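## Task

Leave the console with the MODE knob pulled out, CHECK switched on, PROGRAM turned to P4 and the lever in the CYCLE position. The task fails the moment the UNDER or OVER light turns on, which happens whenever MODE is out, CHECK is on and the lever sits at CYCLE while PROGRAM is anywhere other than P4. The console is loose on the table: noticeably lifting or tilting it and letting it fall back costs points. A control that stays set only because the robot is holding it does not count.

## Robot and tools

Robot: one six-joint arm (UR20-type) carrying a two-finger parallel gripper with a 50 mm maximum opening. There is only one arm, so every command describes that single gripper.

Frames. The scene frame has its origin on the table top under the arm base, +z up, and +y to the left when facing along +x. Result positions are in metres, orientation is a wxyz quaternion, and velocities are in m/s and rad/s. The gripper has its own axes: the fingers point along its +z, they close and open along its x, and a flat block about 9 cm long sticks out toward its -y. The reported end_effector_position is the point between the pads. The fingertips extend 17.5 mm past it, and pure rotations pivot about it.

Order of work. Each goal lights UNDER/OVER if the three conditions (MODE out, CHECK on, lever at CYCLE) are all true while PROGRAM is on the wrong setting. So turn PROGRAM to the required position (P4 in the first task, P1 in the second) before the last of those three is completed, and never pass through a state where all three hold with PROGRAM wrong. Touch the console gently, because it is not fixed and must not be lifted, tipped or pushed off the table. Let go at the end and check in the cameras that every control stays put.

execute_actions takes "actions", a list holding at most one item, plus an optional "pictures" boolean. An empty list moves nothing and only reports the state. An item with "rows" (1 to 15 rows) and "steps" (1 to 15, default 15, each 1/30 s) is a motion. Rows are applied one per step, and the final row repeats if there are fewer rows than steps. An item with only "steps" (up to 300) is a wait counted from the previous result.

A row is nine numbers, each in [-1, 1], in this order: dx, dy, dz, rx, ry, rz, position, force_limit, speed. The first six are an offset, not a pose. They are expressed in the gripper's own axes and measured from the gripper pose printed in the latest result that showed it. Before any such result, or in a later call within the same reply, they are measured from where the gripper is when the motion starts. Every row refers to that same reference pose, not to the previous row. The scale is 1.0 = 0.6 m for dx, dy, dz and 1.0 = 180 degrees for rx, ry, rz, which together form one rotation vector. An all-zero offset is not a pause: it pulls the gripper back to the reference pose. Each control step clips the command to within 100 mm and 16 degrees of the measured pose, and the arm trails its commands by about 0.17 s.

The last three numbers are absolute finger settings. position: +1 is fully open (50 mm), about -0.65 brings the pads together, and -1 means grip until something stops the fingers. force_limit: -1 is about 20 N per pad, 0 about 102 N, +1 about 185 N, and the real force may be up to 17 % higher. speed: -1 is 20 mm/s, 0 is 85 mm/s, +1 is 150 mm/s. A new force or speed takes effect only when the position number also changes by at least 0.01.

move: "target" is one nine-number row, read exactly like a row above (offset in gripper axes from the same reference). The gripper follows a straight path lasting 0.5 to 10 s and takes the shorter way round. "speed" is in m/s, 0.002 to 0.5, default 0.25, and the turn rate is capped at twice that in rad/s. "stop_force" is optional, 14 to 160 N. It ends the path once the wrist sensor feels that much extra resistance along the line to the target, and the gripper then backs off two steps and holds. Use it only at very low speed and not on moves that rotate, and omit it when moving away from something already pressed. The arm is stiff, so aiming even slightly past a firm contact can trigger a fault. The result line "move:" reports how it ended: done, off_target, moving, held, fault or contact. limits=paced means the pose was clipped, and limits=held means some steps were blocked.

wait: "seconds" from 0 to 10; the robot gets nothing new. zoom_image: "camera" is cam_head_left, cam_head_right or cam_wrist (each 504x504), and "region" is [x0, y0, x1, y1] in pixels from the top-left, at most 504 by 504. read_manual returns only licence text. finished_scene takes the scene number and cannot be undone.

Results. The state line gives the gripper pose and velocities. Wrist force and torque are given in gripper axes; forces may carry an offset of up to 10 N and noise of about 3.7 N, and they saturate near 200 N. object_status codes: 0 moving, 1 stopped while opening, 2 stopped while closing (holding something), 3 reached the commanded opening or pads met. Opening in mm is about (250 - position_measured) x 0.202. "Hand target" shows where the controller is driving. "pose unreachable" and HELD mean the clearance check changed or blocked the command.

Avoid faults. A joint torque over its load limit, or any outside force of 150 N or more, stops the arm for 10 s. Hold on to nothing longer than needed: motors warn at 70 °C and brake at 85 °C. Strike gently, and never drop or knock objects off the table.

Each tool is called after "Emit:" as name(argument=value, ...) on one line, values as JSON.

## Session

Emit:
execute_actions(actions=[])

Scene clock: 0.00 s of 5400.00 s.
end_effector_position=(+0.8821, +0.2705, +0.2000) position_measured=3 object_status=3 end_effector_quat_wxyz=(-0.083, -0.266, +0.944, -0.176) end_effector_velocity=(-0.001, -0.000, +0.000) end_effector_angular_velocity=(-0.001, +0.001, -0.001)
Joint positions: [ 0.224 -1.18   2.032 -2.261 -1.929 -1.853]
Joint velocities: [-0.    -0.001  0.     0.002 -0.001  0.001]
Motor temperatures (°C, as the motors report them): [28 28 29 35 31 33]
Wrist force (N, on the end effector, along its own x y z axes, offset not removed): no reading
Wrist torque (N m, same axes, about the end effector's origin, offset not removed): no reading
Hand target: +0.882, +0.270, +0.200; -0.083, -0.266, +0.944, -0.176

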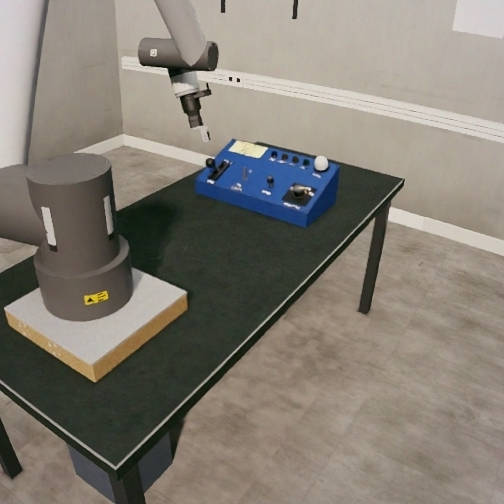

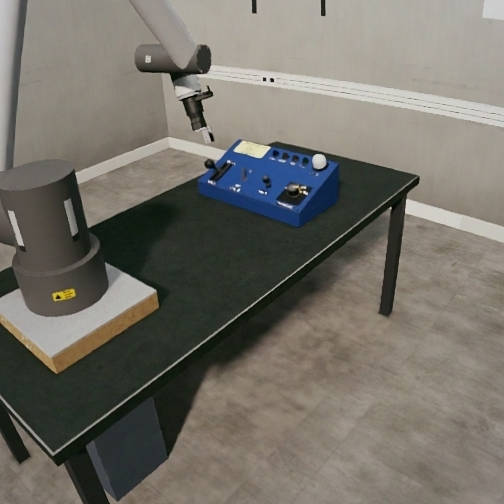

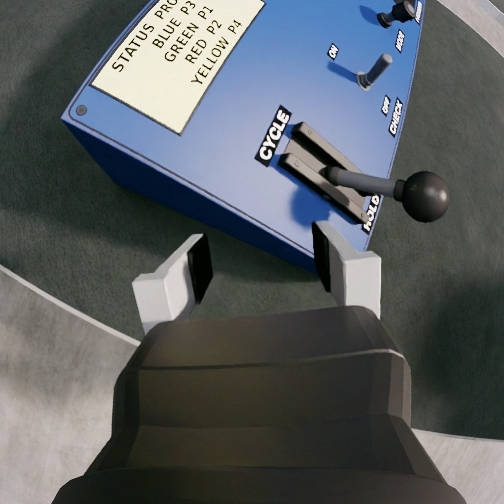

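Emit:
zoom_image(camera="cam_head_left", region=[180, 120, 360, 240])

Emit:
zoom_image(camera="cam_head_right", region=[180, 120, 360, 240])

Emit:
zoom_image(camera="cam_wrist", region=[60, 0, 460, 260])

Region (180, 120, 360, 240) of cam_head_left's 504x504 image, scaled by 2.800, with more detail than that image has.

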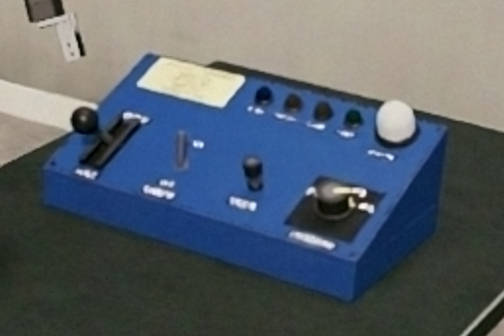

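Region (180, 120, 360, 240) of cam_head_right's 504x504 image, scaled by 2.800, with more detail than that image has.

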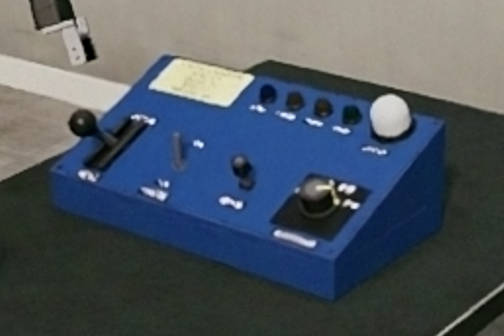

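Region (60, 0, 460, 260) of cam_wrist's 504x504 image, scaled by 1.260, with more detail than that image has; it fills the top 328 rows of this view, and the rest is white.

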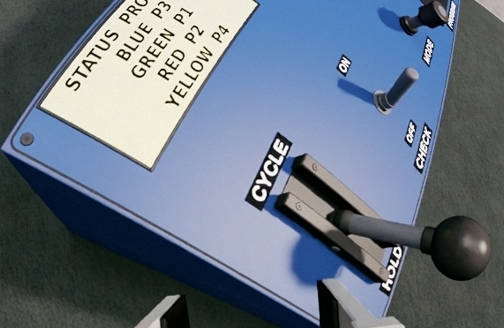

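Emit:
move(target=[0.26,-0.295,-0.198,-0.044,-0.122,-0.321,1,0,0])

Scene clock: 17.20 s of 5400.00 s.
end_effector_position=(+0.8525, +0.1003, +0.3992) position_measured=3 object_status=3 end_effector_quat_wxyz=(+0.001, +0.707, -0.707, -0.000) end_effector_velocity=(+0.001, -0.001, +0.001) end_effector_angular_velocity=(+0.002, -0.000, +0.006)
Joint positions: [-0.137 -1.52   2.108 -2.157 -1.572 -3.264]
Joint velocities: [-0.002 -0.001 -0.002  0.002  0.002 -0.007]
Motor temperatures (°C, as the motors report them): [28 28 29 35 31 33]
Wrist force (N, on the end effector, along its own x y z axes, offset not removed): [2.1 -1.9 0.0]
Wrist torque (N m, same axes, about the end effector's origin, offset not removed): [-0.63 -0.37 0.51]
Hand target: +0.853, +0.100, +0.399; +0.001, +0.707, -0.707, -0.001
Off the commanded pose: 0.001 m, 0 deg.
After step 90, 11.53 s passed at rest.
move: done

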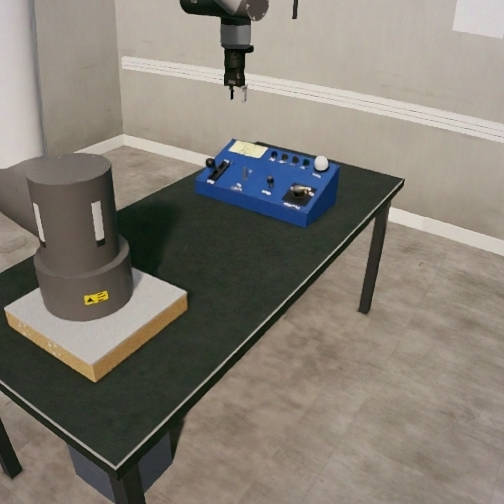

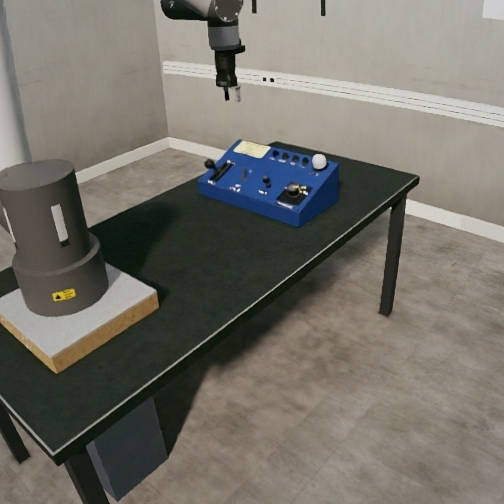

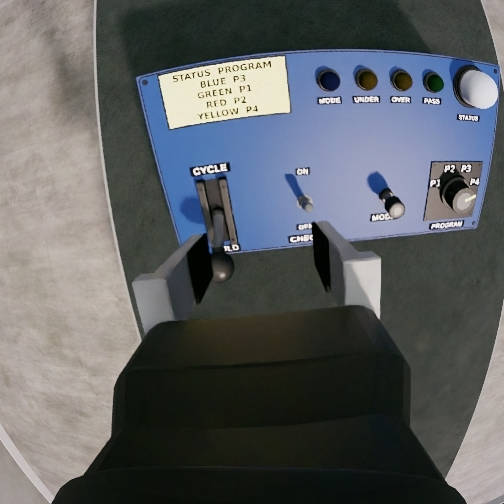

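Emit:
move(target=[0.25,0,0.12,0,0,0,1,0,0])

Emit:
zoom_image(camera="cam_wrist", region=[100, 0, 460, 300])

Scene clock: 21.33 s of 5400.00 s.
end_effector_position=(+0.8524, -0.0494, +0.3273) position_measured=3 object_status=3 end_effector_quat_wxyz=(+0.001, +0.707, -0.707, -0.001) end_effector_velocity=(+0.000, -0.001, -0.001) end_effector_angular_velocity=(+0.000, -0.000, +0.000)
Joint positions: [-0.318 -1.465  2.171 -2.274 -1.572 -3.445]
Joint velocities: [-0.002  0.001  0.    -0.001  0.    -0.002]
Motor temperatures (°C, as the motors report them): [28 28 29 35 31 33]
Wrist force (N, on the end effector, along its own x y z axes, offset not removed): [2.8 -3.1 -0.3]
Wrist torque (N m, same axes, about the end effector's origin, offset not removed): [-0.81 -0.49 0.45]
Hand target: +0.852, -0.050, +0.327; +0.001, +0.707, -0.707, -0.001
Off the commanded pose: 0.000 m, 0 deg.
move: done

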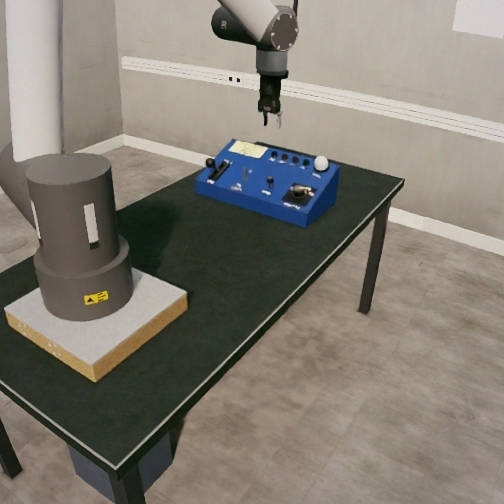

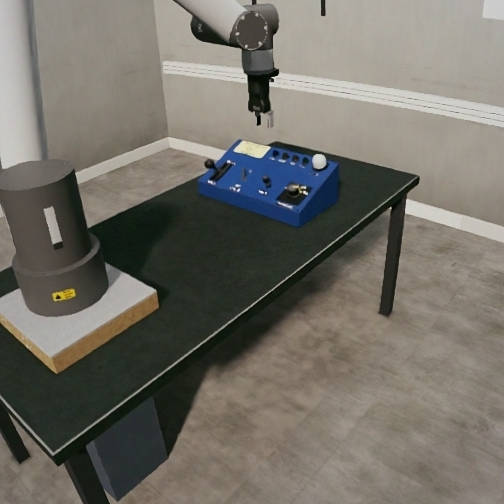

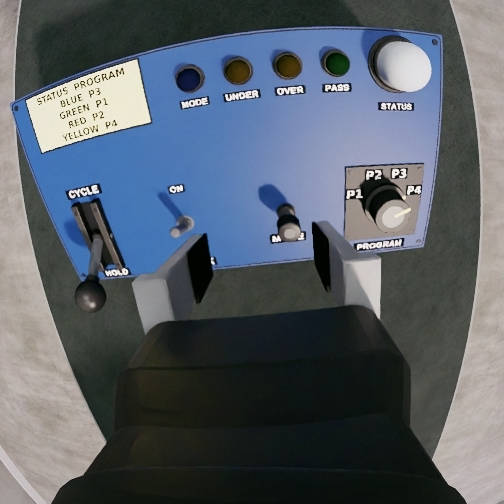

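Region (100, 0, 460, 300) of cam_wrist's 504x504 image, scaled by 1.400, with more detail than that image has.

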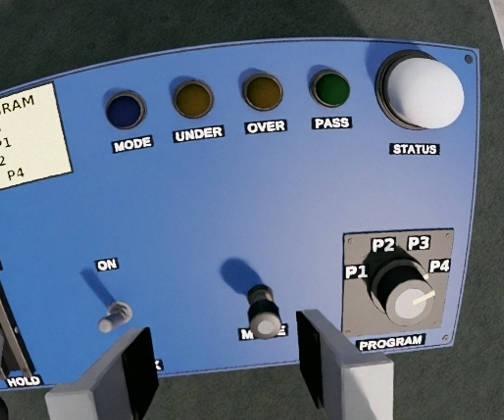

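Emit:
move(target=[0.068,0.087,0.203,0.111,0,0,1,0,0])

Scene clock: 32.10 s of 5400.00 s.
end_effector_position=(+0.7998, -0.0899, +0.2061) position_measured=3 object_status=3 end_effector_quat_wxyz=(-0.122, +0.696, -0.697, +0.122) end_effector_velocity=(-0.000, -0.000, -0.002) end_effector_angular_velocity=(-0.000, -0.005, -0.000)
Joint positions: [-0.458 -1.37   2.504 -3.019 -1.425 -3.562]
Joint velocities: [-0.002  0.004  0.004 -0.012  0.002 -0.001]
Motor temperatures (°C, as the motors report them): [28 28 29 35 31 33]
Wrist force (N, on the end effector, along its own x y z axes, offset not removed): [3.0 -3.1 -2.0]
Wrist torque (N m, same axes, about the end effector's origin, offset not removed): [-0.91 -0.51 0.39]
Hand target: +0.800, -0.090, +0.206; -0.122, +0.696, -0.697, +0.122
Off the commanded pose: 0.001 m, 0 deg.
After step 90, 6.53 s passed at rest.
move: done

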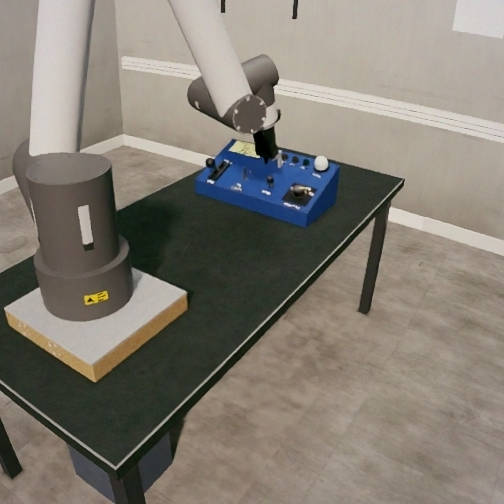

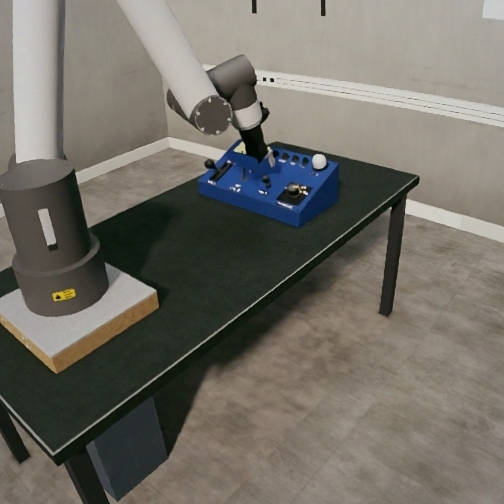

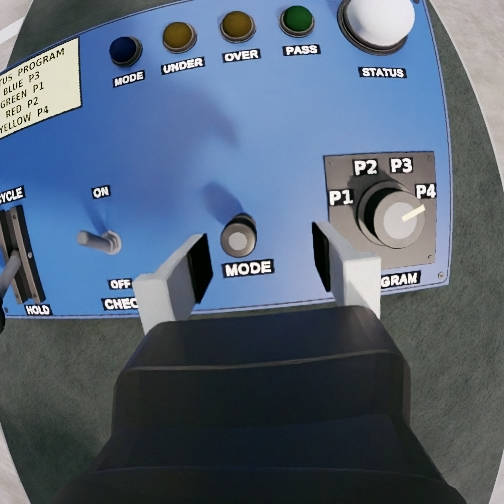

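Emit:
move(target=[-0.027,0.015,0.08,0,0,0,1,0,0], speed=0.1)

Scene clock: 37.00 s of 5400.00 s.
end_effector_position=(+0.8075, -0.0737, +0.1581) position_measured=3 object_status=3 end_effector_quat_wxyz=(-0.122, +0.696, -0.697, +0.122) end_effector_velocity=(+0.000, +0.000, -0.001) end_effector_angular_velocity=(+0.000, -0.001, -0.000)
Joint positions: [-0.43  -1.277  2.517 -3.129 -1.433 -3.535]
Joint velocities: [ 0.001  0.002  0.    -0.004  0.     0.001]
Motor temperatures (°C, as the motors report them): [28 28 29 35 31 33]
Wrist force (N, on the end effector, along its own x y z axes, offset not removed): [2.3 -1.9 0.0]
Wrist torque (N m, same axes, about the end effector's origin, offset not removed): [-0.65 -0.39 0.44]
Hand target: +0.808, -0.074, +0.158; -0.122, +0.696, -0.697, +0.122
Off the commanded pose: 0.000 m, 0 deg.
After step 90, 0.97 s passed at rest.
move: done

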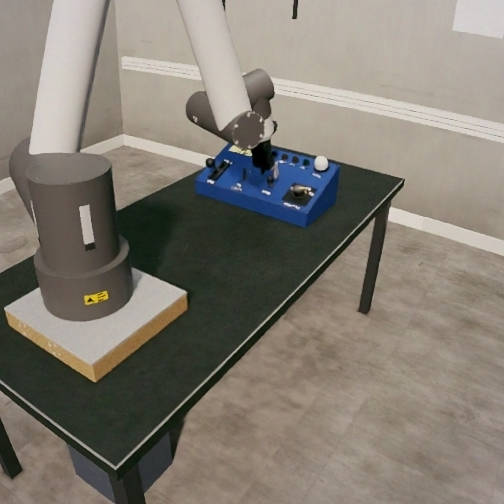

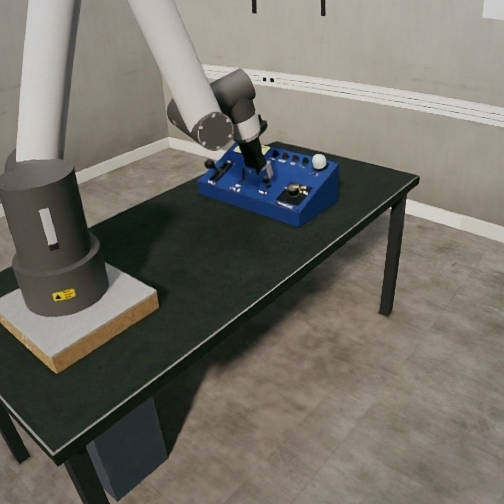

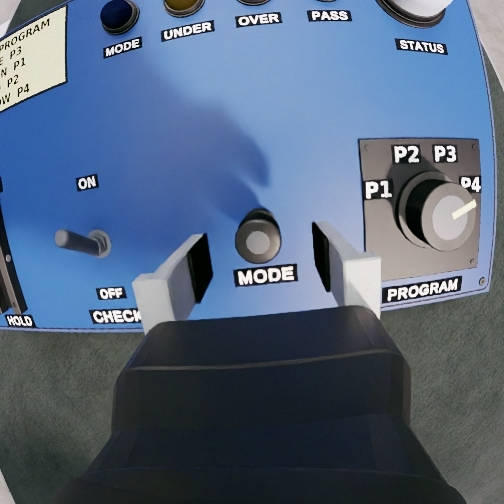

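Emit:
move(target=[0,0.006,0.085,0,0,0,1,0,0], speed=0.03, stop_force=15)

Scene clock: 42.83 s of 5400.00 s.
end_effector_position=(+0.8214, -0.0736, +0.1090) position_measured=3 object_status=3 end_effector_quat_wxyz=(-0.122, +0.696, -0.697, +0.122) end_effector_velocity=(+0.000, -0.000, -0.001) end_effector_angular_velocity=(-0.000, -0.000, -0.000)
Joint positions: [-0.421 -1.176  2.512 -3.227 -1.436 -3.526]
Joint velocities: [ 0.     0.002 -0.    -0.002 -0.     0.001]
Motor temperatures (°C, as the motors report them): [28 28 29 35 31 33]
Wrist force (N, on the end effector, along its own x y z axes, offset not removed): [3.3 -1.8 -0.1]
Wrist torque (N m, same axes, about the end effector's origin, offset not removed): [-0.54 -0.63 0.42]
Hand target: +0.821, -0.074, +0.109; -0.122, +0.696, -0.697, +0.122
Off the commanded pose: 0.000 m, 0 deg.
After step 90, 0.80 s passed at rest.
move: done

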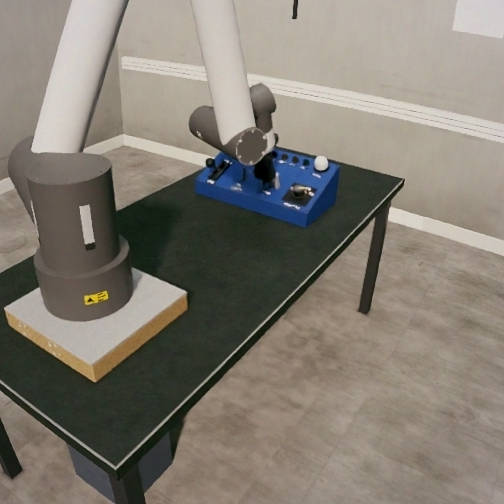

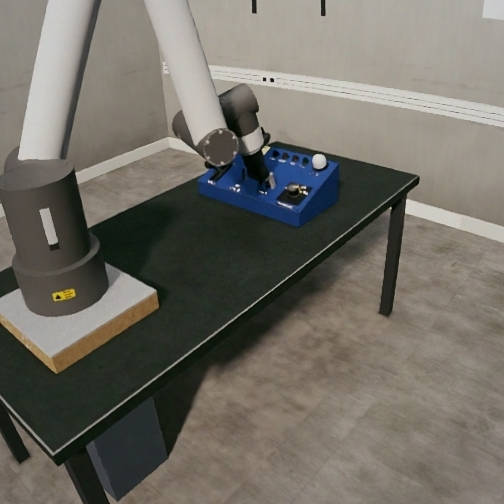

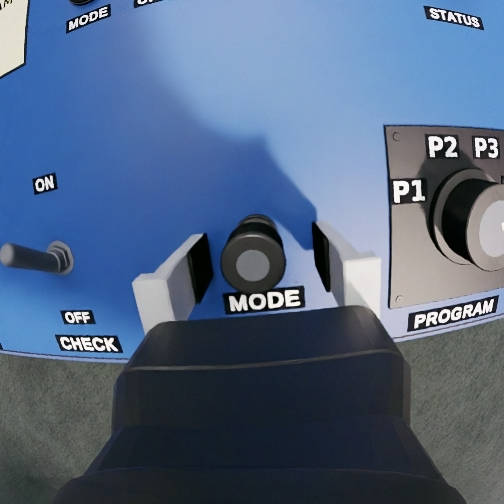

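Emit:
move(target=[-0.005,0,0.017,0,0,0,1,0,0], speed=0.02, stop_force=15)

Emit:
move(target=[0,0,0,0,0,0,-1,-0.7,0])

Scene clock: 56.30 s of 5400.00 s.
end_effector_position=(+0.8243, -0.0712, +0.1015) position_measured=3 object_status=3 end_effector_quat_wxyz=(-0.122, +0.696, -0.697, +0.122) end_effector_velocity=(+0.000, +0.000, +0.000) end_effector_angular_velocity=(-0.001, -0.001, +0.000)
Joint positions: [-0.416 -1.16   2.511 -3.243 -1.438 -3.521]
Joint velocities: [ 0.    -0.     0.    -0.001 -0.    -0.   ]
Motor temperatures (°C, as the motors report them): [28 28 29 35 31 33]
Wrist force (N, on the end effector, along its own x y z axes, offset not removed): [0.5 -1.4 -13.5]
Wrist torque (N m, same axes, about the end effector's origin, offset not removed): [-0.37 -0.39 0.45]
Hand target: +0.824, -0.071, +0.101; -0.122, +0.696, -0.697, +0.122
Off the commanded pose: 0.002 m, 0 deg.
FORCE FAULT: contact force on the arm reached its limit, and the arm stopped for 10 seconds. The contact can be on any part of the arm, not only on its tool. The arm's remaining commands of this call were not run. The arm holds still and accepts commands again. Move the arm away from the contact; if what it grips holds it there, let go first. Pushing or pulling that hard again can fault the arm again.
move: fault (stop_force had ended the path)

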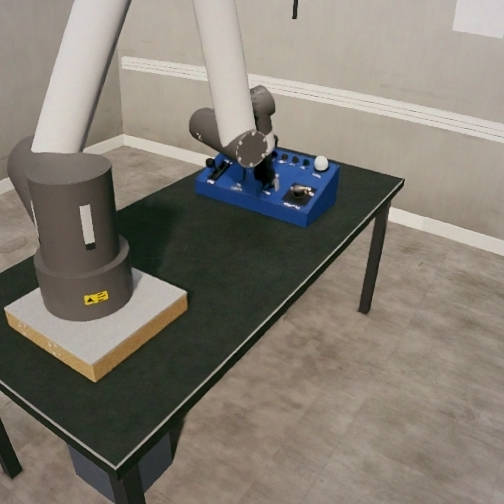

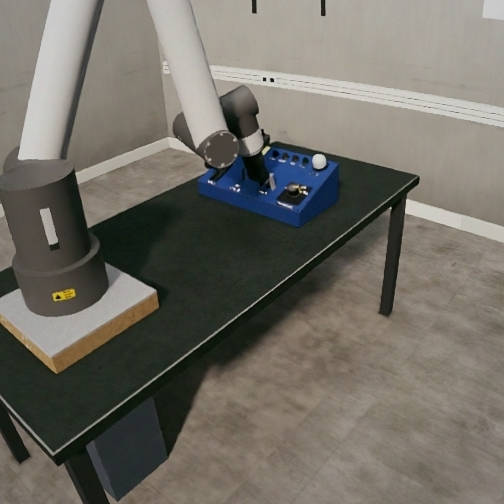

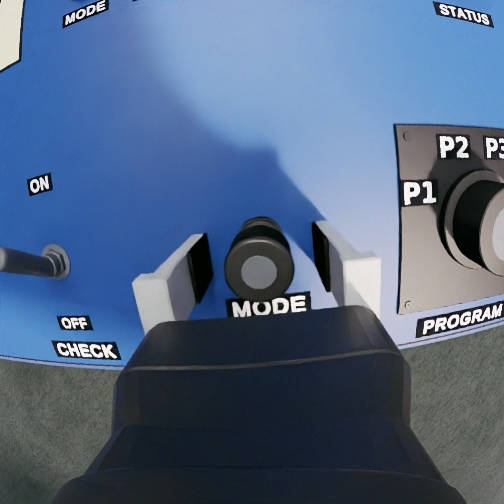

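not run: a fault stop came before this call.

Emit:
move(target=[0,0,-0.005,0,0,0,1,-0.7,0], speed=0.02)

Emit:
move(target=[0,0,0,0,0,0,-1,-0.7,0])

Emit:
move(target=[0,0,-0.05,0,0,0,-1,-0.7,0], speed=0.01, stop_force=30)

Scene clock: 60.57 s of 5400.00 s.
end_effector_position=(+0.8233, -0.0712, +0.1042) position_measured=3 object_status=3 end_effector_quat_wxyz=(-0.122, +0.696, -0.697, +0.122) end_effector_velocity=(-0.001, +0.000, +0.001) end_effector_angular_velocity=(+0.001, +0.001, +0.000)
Joint positions: [-0.417 -1.165  2.511 -3.238 -1.438 -3.522]
Joint velocities: [-0.    -0.002  0.     0.003  0.    -0.   ]
Motor temperatures (°C, as the motors report them): [28 28 29 35 31 33]
Wrist force (N, on the end effector, along its own x y z axes, offset not removed): [2.5 -2.1 -1.4]
Wrist torque (N m, same axes, about the end effector's origin, offset not removed): [-0.68 -0.51 0.43]
Hand target: +0.823, -0.071, +0.104; -0.122, +0.696, -0.697, +0.122
Off the commanded pose: 0.000 m, 0 deg.
After step 90, 0.57 s passed at rest.
move: done

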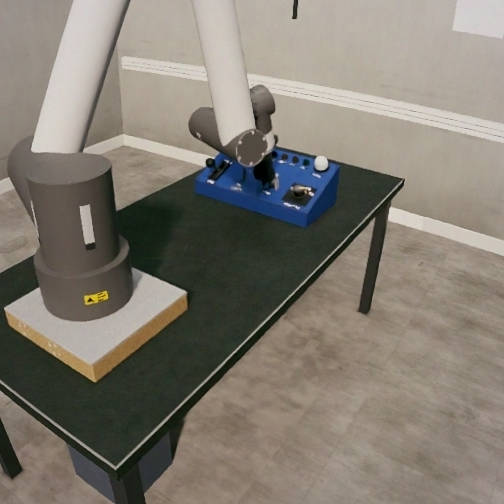

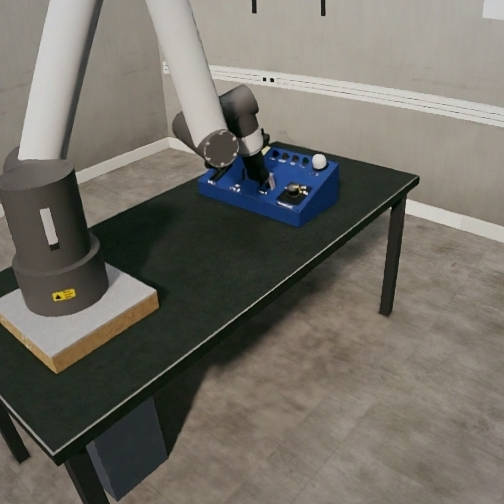

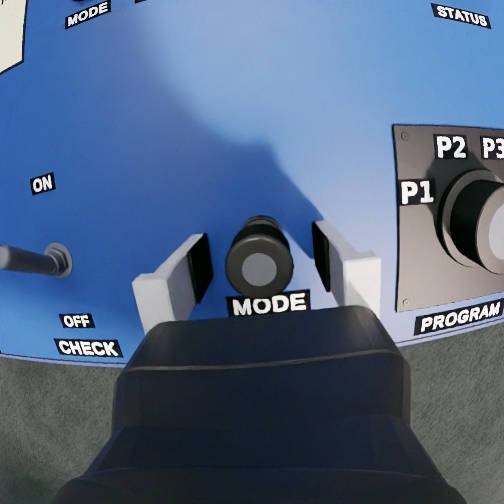

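Scene clock: 61.10 s of 5400.00 s.
end_effector_position=(+0.8233, -0.0712, +0.1043) position_measured=131 object_status=0 end_effector_quat_wxyz=(-0.122, +0.696, -0.697, +0.122) end_effector_velocity=(-0.001, +0.000, -0.001) end_effector_angular_velocity=(+0.001, +0.002, -0.001)
Joint positions: [-0.417 -1.165  2.511 -3.238 -1.438 -3.522]
Joint velocities: [ 0.     0.     0.     0.001 -0.     0.001]
Motor temperatures (°C, as the motors report them): [28 28 29 35 31 33]
Wrist force (N, on the end effector, along its own x y z axes, offset not removed): [25.2 -0.1 -2.8]
Wrist torque (N m, same axes, about the end effector's origin, offset not removed): [-0.44 -0.90 0.52]
Hand target: +0.823, -0.071, +0.104; -0.122, +0.696, -0.697, +0.122
Off the commanded pose: 0.000 m, 0 deg.
move: done

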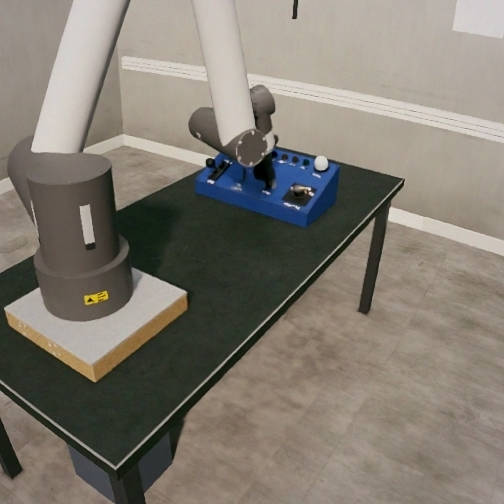

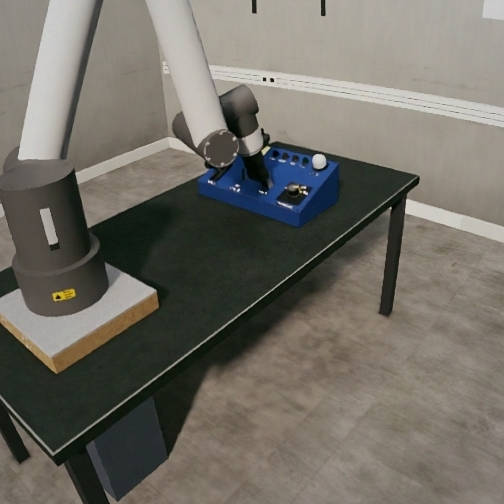

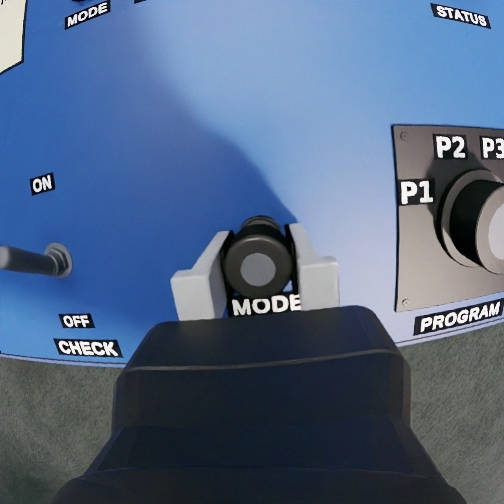

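Scene clock: 63.03 s of 5400.00 s.
end_effector_position=(+0.8178, -0.0711, +0.1188) position_measured=131 object_status=2 end_effector_quat_wxyz=(-0.122, +0.696, -0.697, +0.122) end_effector_velocity=(+0.001, -0.000, -0.002) end_effector_angular_velocity=(-0.000, -0.001, -0.001)
Joint positions: [-0.42  -1.196  2.516 -3.211 -1.437 -3.525]
Joint velocities: [ 0.     0.005 -0.    -0.006  0.     0.001]
Motor temperatures (°C, as the motors report them): [28 28 29 35 31 33]
Wrist force (N, on the end effector, along its own x y z axes, offset not removed): [-0.3 24.5 1.4]
Wrist torque (N m, same axes, about the end effector's origin, offset not removed): [-0.65 -0.25 0.57]
Hand target: +0.818, -0.071, +0.119; -0.122, +0.696, -0.697, +0.122
Off the commanded pose: 0.015 m, 0 deg.
move: contact

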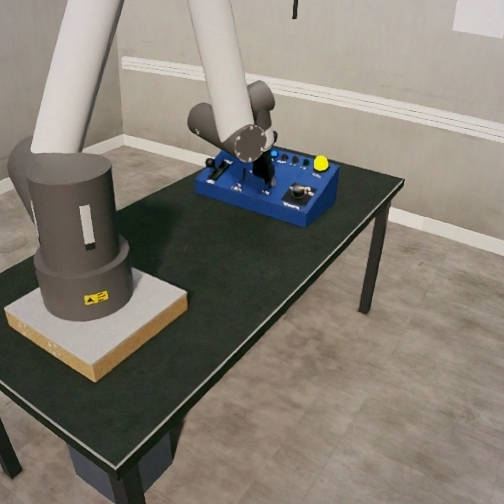

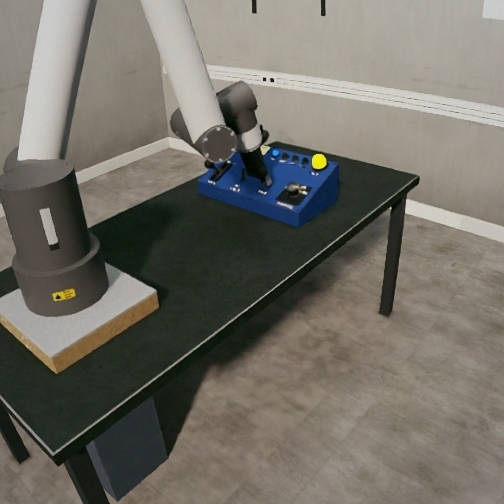

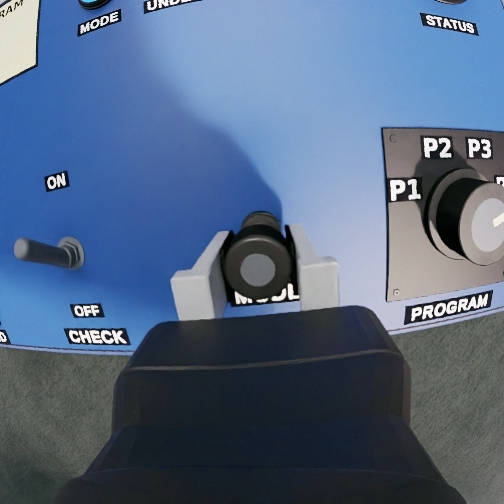

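Emit:
move(target=[0,0,0,0,0,0,1,-0.7,0])

Emit:
move(target=[0,0,-0.1,0,0,0,1,-0.7,0], speed=0.1)

Emit:
move(target=[-0.195,0.03,0,0,0,0,-1,-0.7,0], speed=0.15)

Scene clock: 69.23 s of 5400.00 s.
end_effector_position=(+0.8178, -0.0711, +0.1187) position_measured=3 object_status=3 end_effector_quat_wxyz=(-0.122, +0.696, -0.697, +0.122) end_effector_velocity=(-0.000, -0.000, +0.000) end_effector_angular_velocity=(+0.000, -0.000, -0.000)
Joint positions: [-0.42  -1.196  2.516 -3.211 -1.437 -3.525]
Joint velocities: [-0.001 -0.     0.    -0.     0.     0.   ]
Motor temperatures (°C, as the motors report them): [28 28 29 35 31 33]
Wrist force (N, on the end effector, along its own x y z axes, offset not removed): [1.0 -1.7 -0.8]
Wrist torque (N m, same axes, about the end effector's origin, offset not removed): [-0.58 -0.16 0.43]
Hand target: +0.818, -0.071, +0.119; -0.122, +0.696, -0.697, +0.122
Off the commanded pose: 0.000 m, 0 deg.
After step 90, 2.50 s passed at rest.
move: done

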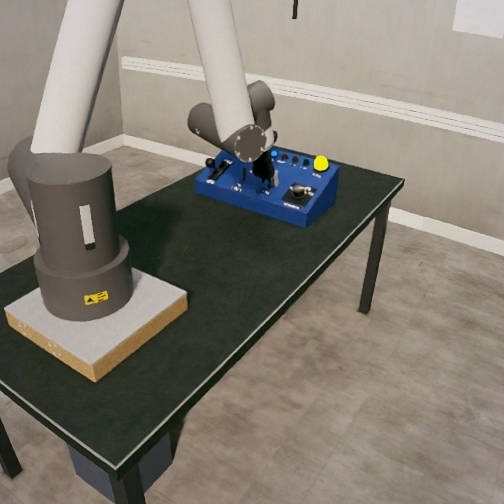

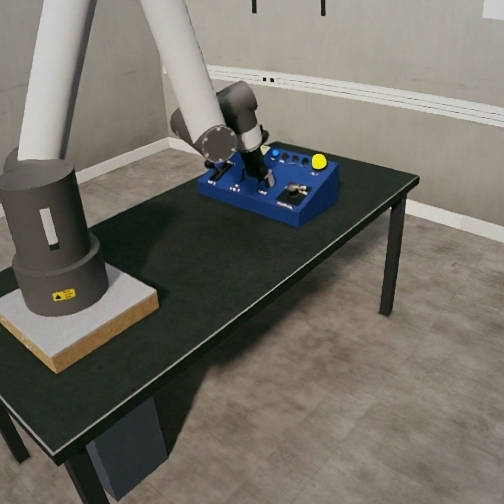

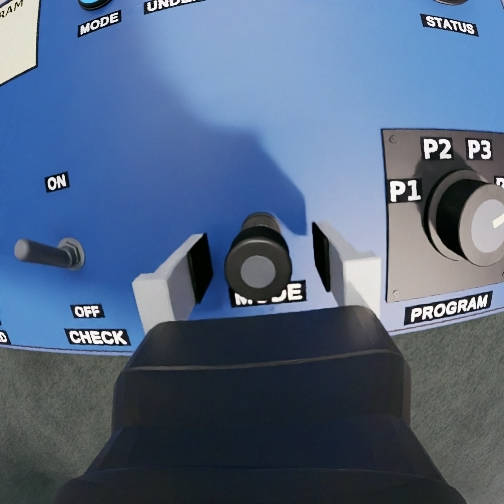

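Scene clock: 70.27 s of 5400.00 s.
end_effector_position=(+0.7975, -0.0711, +0.1749) position_measured=3 object_status=3 end_effector_quat_wxyz=(-0.122, +0.696, -0.697, +0.122) end_effector_velocity=(-0.000, +0.000, +0.001) end_effector_angular_velocity=(-0.000, -0.000, +0.002)
Joint positions: [-0.433 -1.316  2.525 -3.098 -1.433 -3.537]
Joint velocities: [ 0.    -0.003 -0.     0.003  0.    -0.001]
Motor temperatures (°C, as the motors report them): [28 28 29 35 31 33]
Wrist force (N, on the end effector, along its own x y z axes, offset not removed): [1.1 -2.2 -0.3]
Wrist torque (N m, same axes, about the end effector's origin, offset not removed): [-0.62 -0.21 0.50]
Hand target: +0.797, -0.071, +0.175; -0.122, +0.696, -0.697, +0.122
Off the commanded pose: 0.000 m, 0 deg.
move: done

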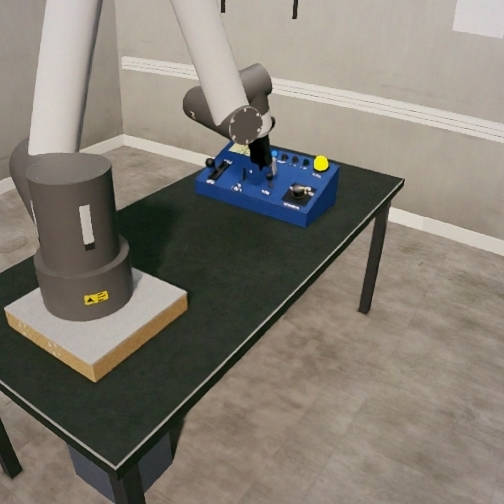

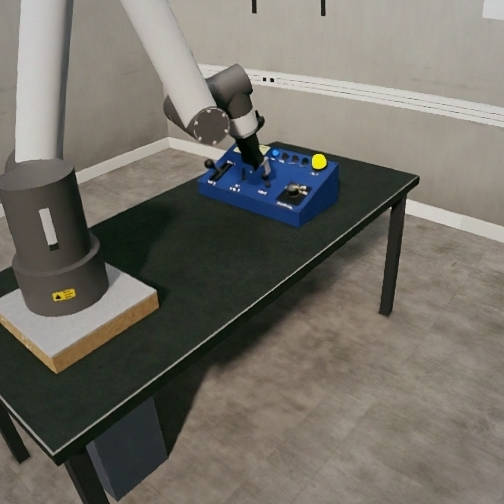

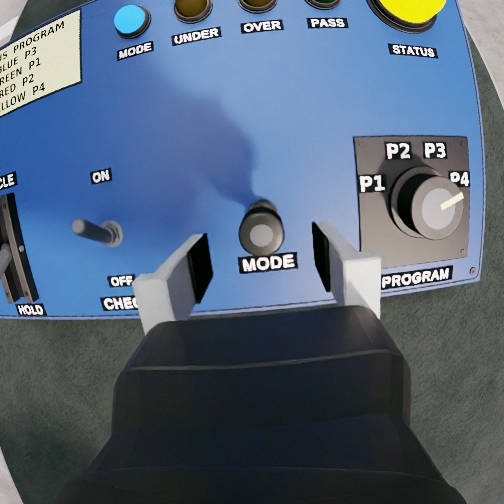

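Scene clock: 71.53 s of 5400.00 s.
end_effector_position=(+0.7803, +0.0455, +0.1689) position_measured=252 object_status=3 end_effector_quat_wxyz=(-0.122, +0.696, -0.697, +0.122) end_effector_velocity=(+0.000, +0.001, +0.001) end_effector_angular_velocity=(-0.000, -0.002, +0.000)
Joint positions: [-0.263 -1.313  2.554 -3.149 -1.488 -3.376]
Joint velocities: [ 0.002 -0.     0.    -0.002 -0.001  0.002]
Motor temperatures (°C, as the motors report them): [28 28 29 35 31 33]
Wrist force (N, on the end effector, along its own x y z axes, offset not removed): [2.6 -1.7 -1.0]
Wrist torque (N m, same axes, about the end effector's origin, offset not removed): [-0.56 -0.49 0.48]
Hand target: +0.780, +0.046, +0.169; -0.122, +0.696, -0.697, +0.122
Off the commanded pose: 0.000 m, 0 deg.
move: done

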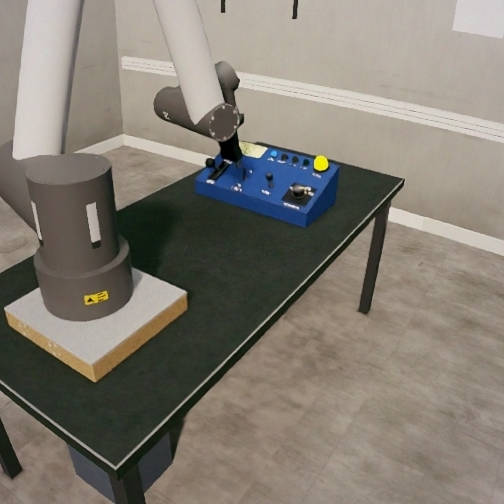

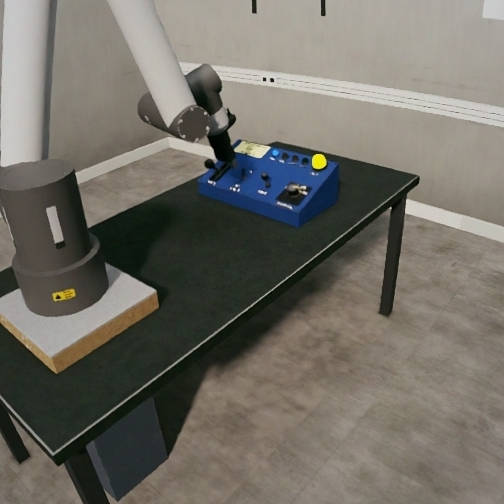

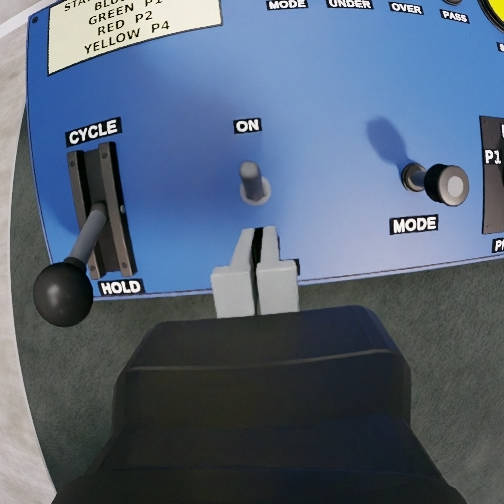

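Emit:
zoom_image(camera="cam_head_right", region=[200, 140, 300, 210])

Emit:
zoom_image(camera="cam_wrist", region=[180, 100, 480, 300])

Region (200, 140, 300, 210) of cam_head_right's 504x504 image, scaled by 5.040, with more detail than that image has; it fills the top 353 rows of this view, and the rest is white.

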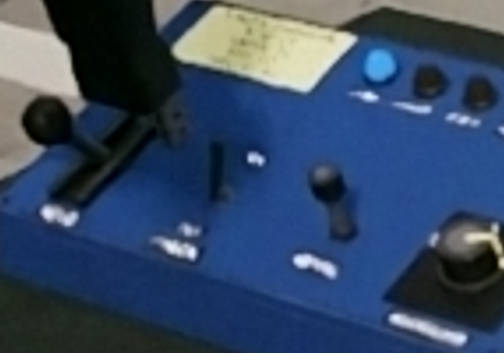

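Region (180, 100, 480, 300) of cam_wrist's 504x504 image, scaled by 1.680, with more detail than that image has.

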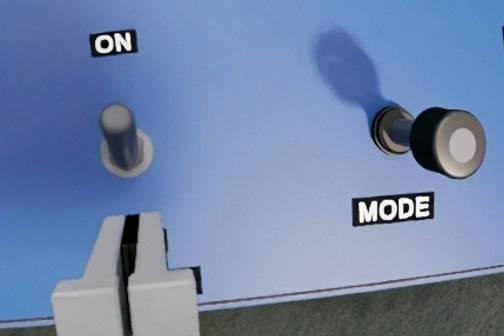

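Emit:
move(target=[-0.008,0,0.083,0,0,0,-1,-0.7,0], speed=0.05, stop_force=15)

Emit:
move(target=[0,-0.06,0,0,0,0,-1,-0.7,0], speed=0.008, stop_force=14)

Scene clock: 82.80 s of 5400.00 s.
end_effector_position=(+0.7972, +0.0504, +0.1222) position_measured=252 object_status=3 end_effector_quat_wxyz=(-0.122, +0.696, -0.697, +0.122) end_effector_velocity=(+0.001, +0.000, -0.001) end_effector_angular_velocity=(+0.001, -0.001, +0.000)
Joint positions: [-0.249 -1.209  2.546 -3.246 -1.492 -3.362]
Joint velocities: [ 0.     0.002 -0.    -0.002  0.001  0.   ]
Motor temperatures (°C, as the motors report them): [28 28 29 35 31 33]
Wrist force (N, on the end effector, along its own x y z axes, offset not removed): [4.5 -1.2 -1.2]
Wrist torque (N m, same axes, about the end effector's origin, offset not removed): [-0.47 -0.86 0.39]
Hand target: +0.797, +0.050, +0.122; -0.122, +0.696, -0.697, +0.122
Off the commanded pose: 0.000 m, 0 deg.
After step 90, 6.90 s passed at rest.
move: done

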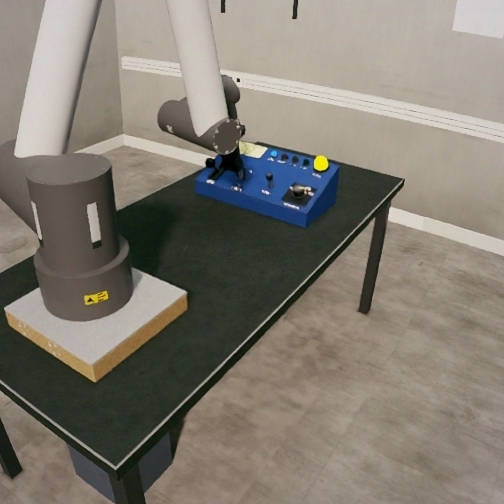

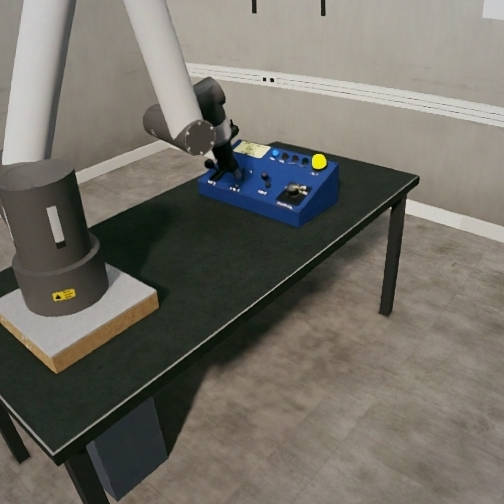

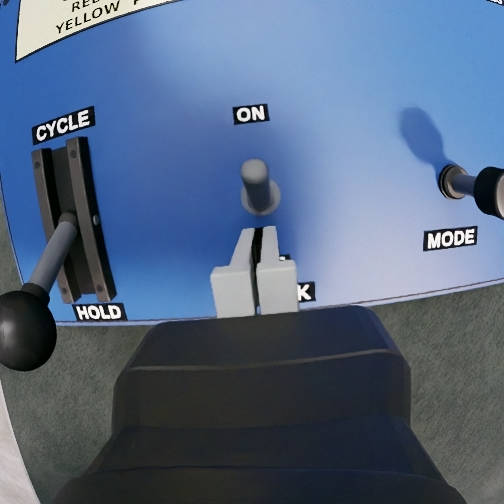

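Scene clock: 84.90 s of 5400.00 s.
end_effector_position=(+0.8103, +0.0504, +0.1270) position_measured=252 object_status=3 end_effector_quat_wxyz=(-0.122, +0.696, -0.697, +0.122) end_effector_velocity=(-0.001, -0.000, +0.000) end_effector_angular_velocity=(-0.002, -0.002, +0.001)
Joint positions: [-0.244 -1.211  2.526 -3.224 -1.494 -3.358]
Joint velocities: [-0.001 -0.     0.003 -0.005 -0.    -0.002]
Motor temperatures (°C, as the motors report them): [28 28 29 35 31 33]
Wrist force (N, on the end effector, along its own x y z axes, offset not removed): [3.9 17.9 -2.5]
Wrist torque (N m, same axes, about the end effector's origin, offset not removed): [-0.50 -0.50 0.50]
Hand target: +0.810, +0.050, +0.127; -0.122, +0.696, -0.697, +0.122
Off the commanded pose: 0.022 m, 0 deg.
move: contact

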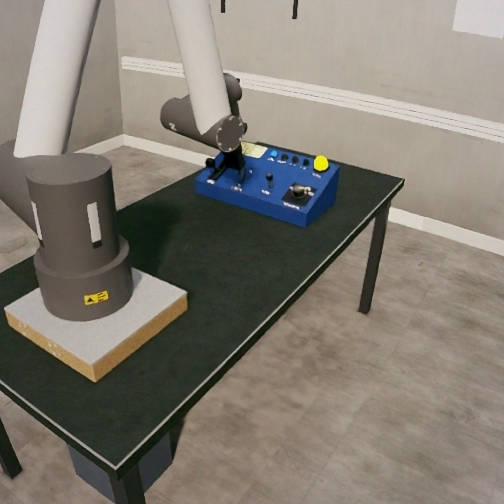

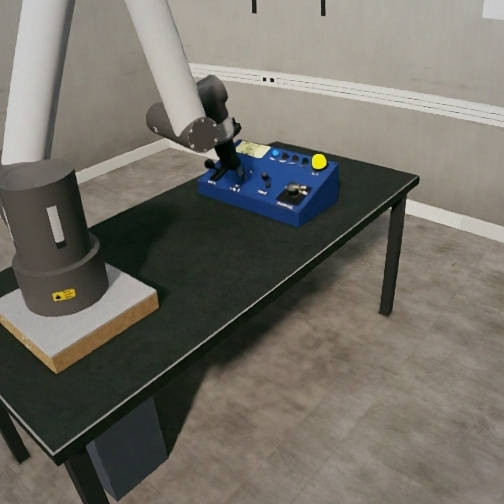

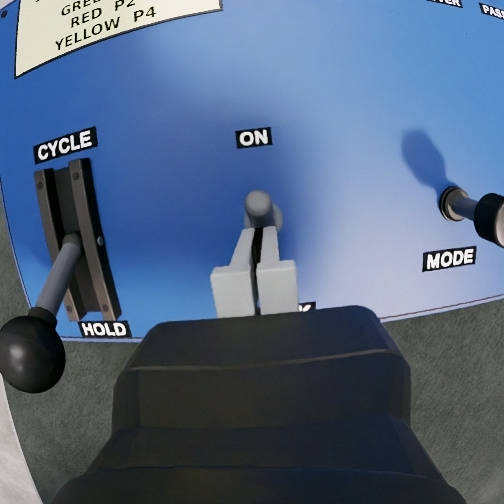

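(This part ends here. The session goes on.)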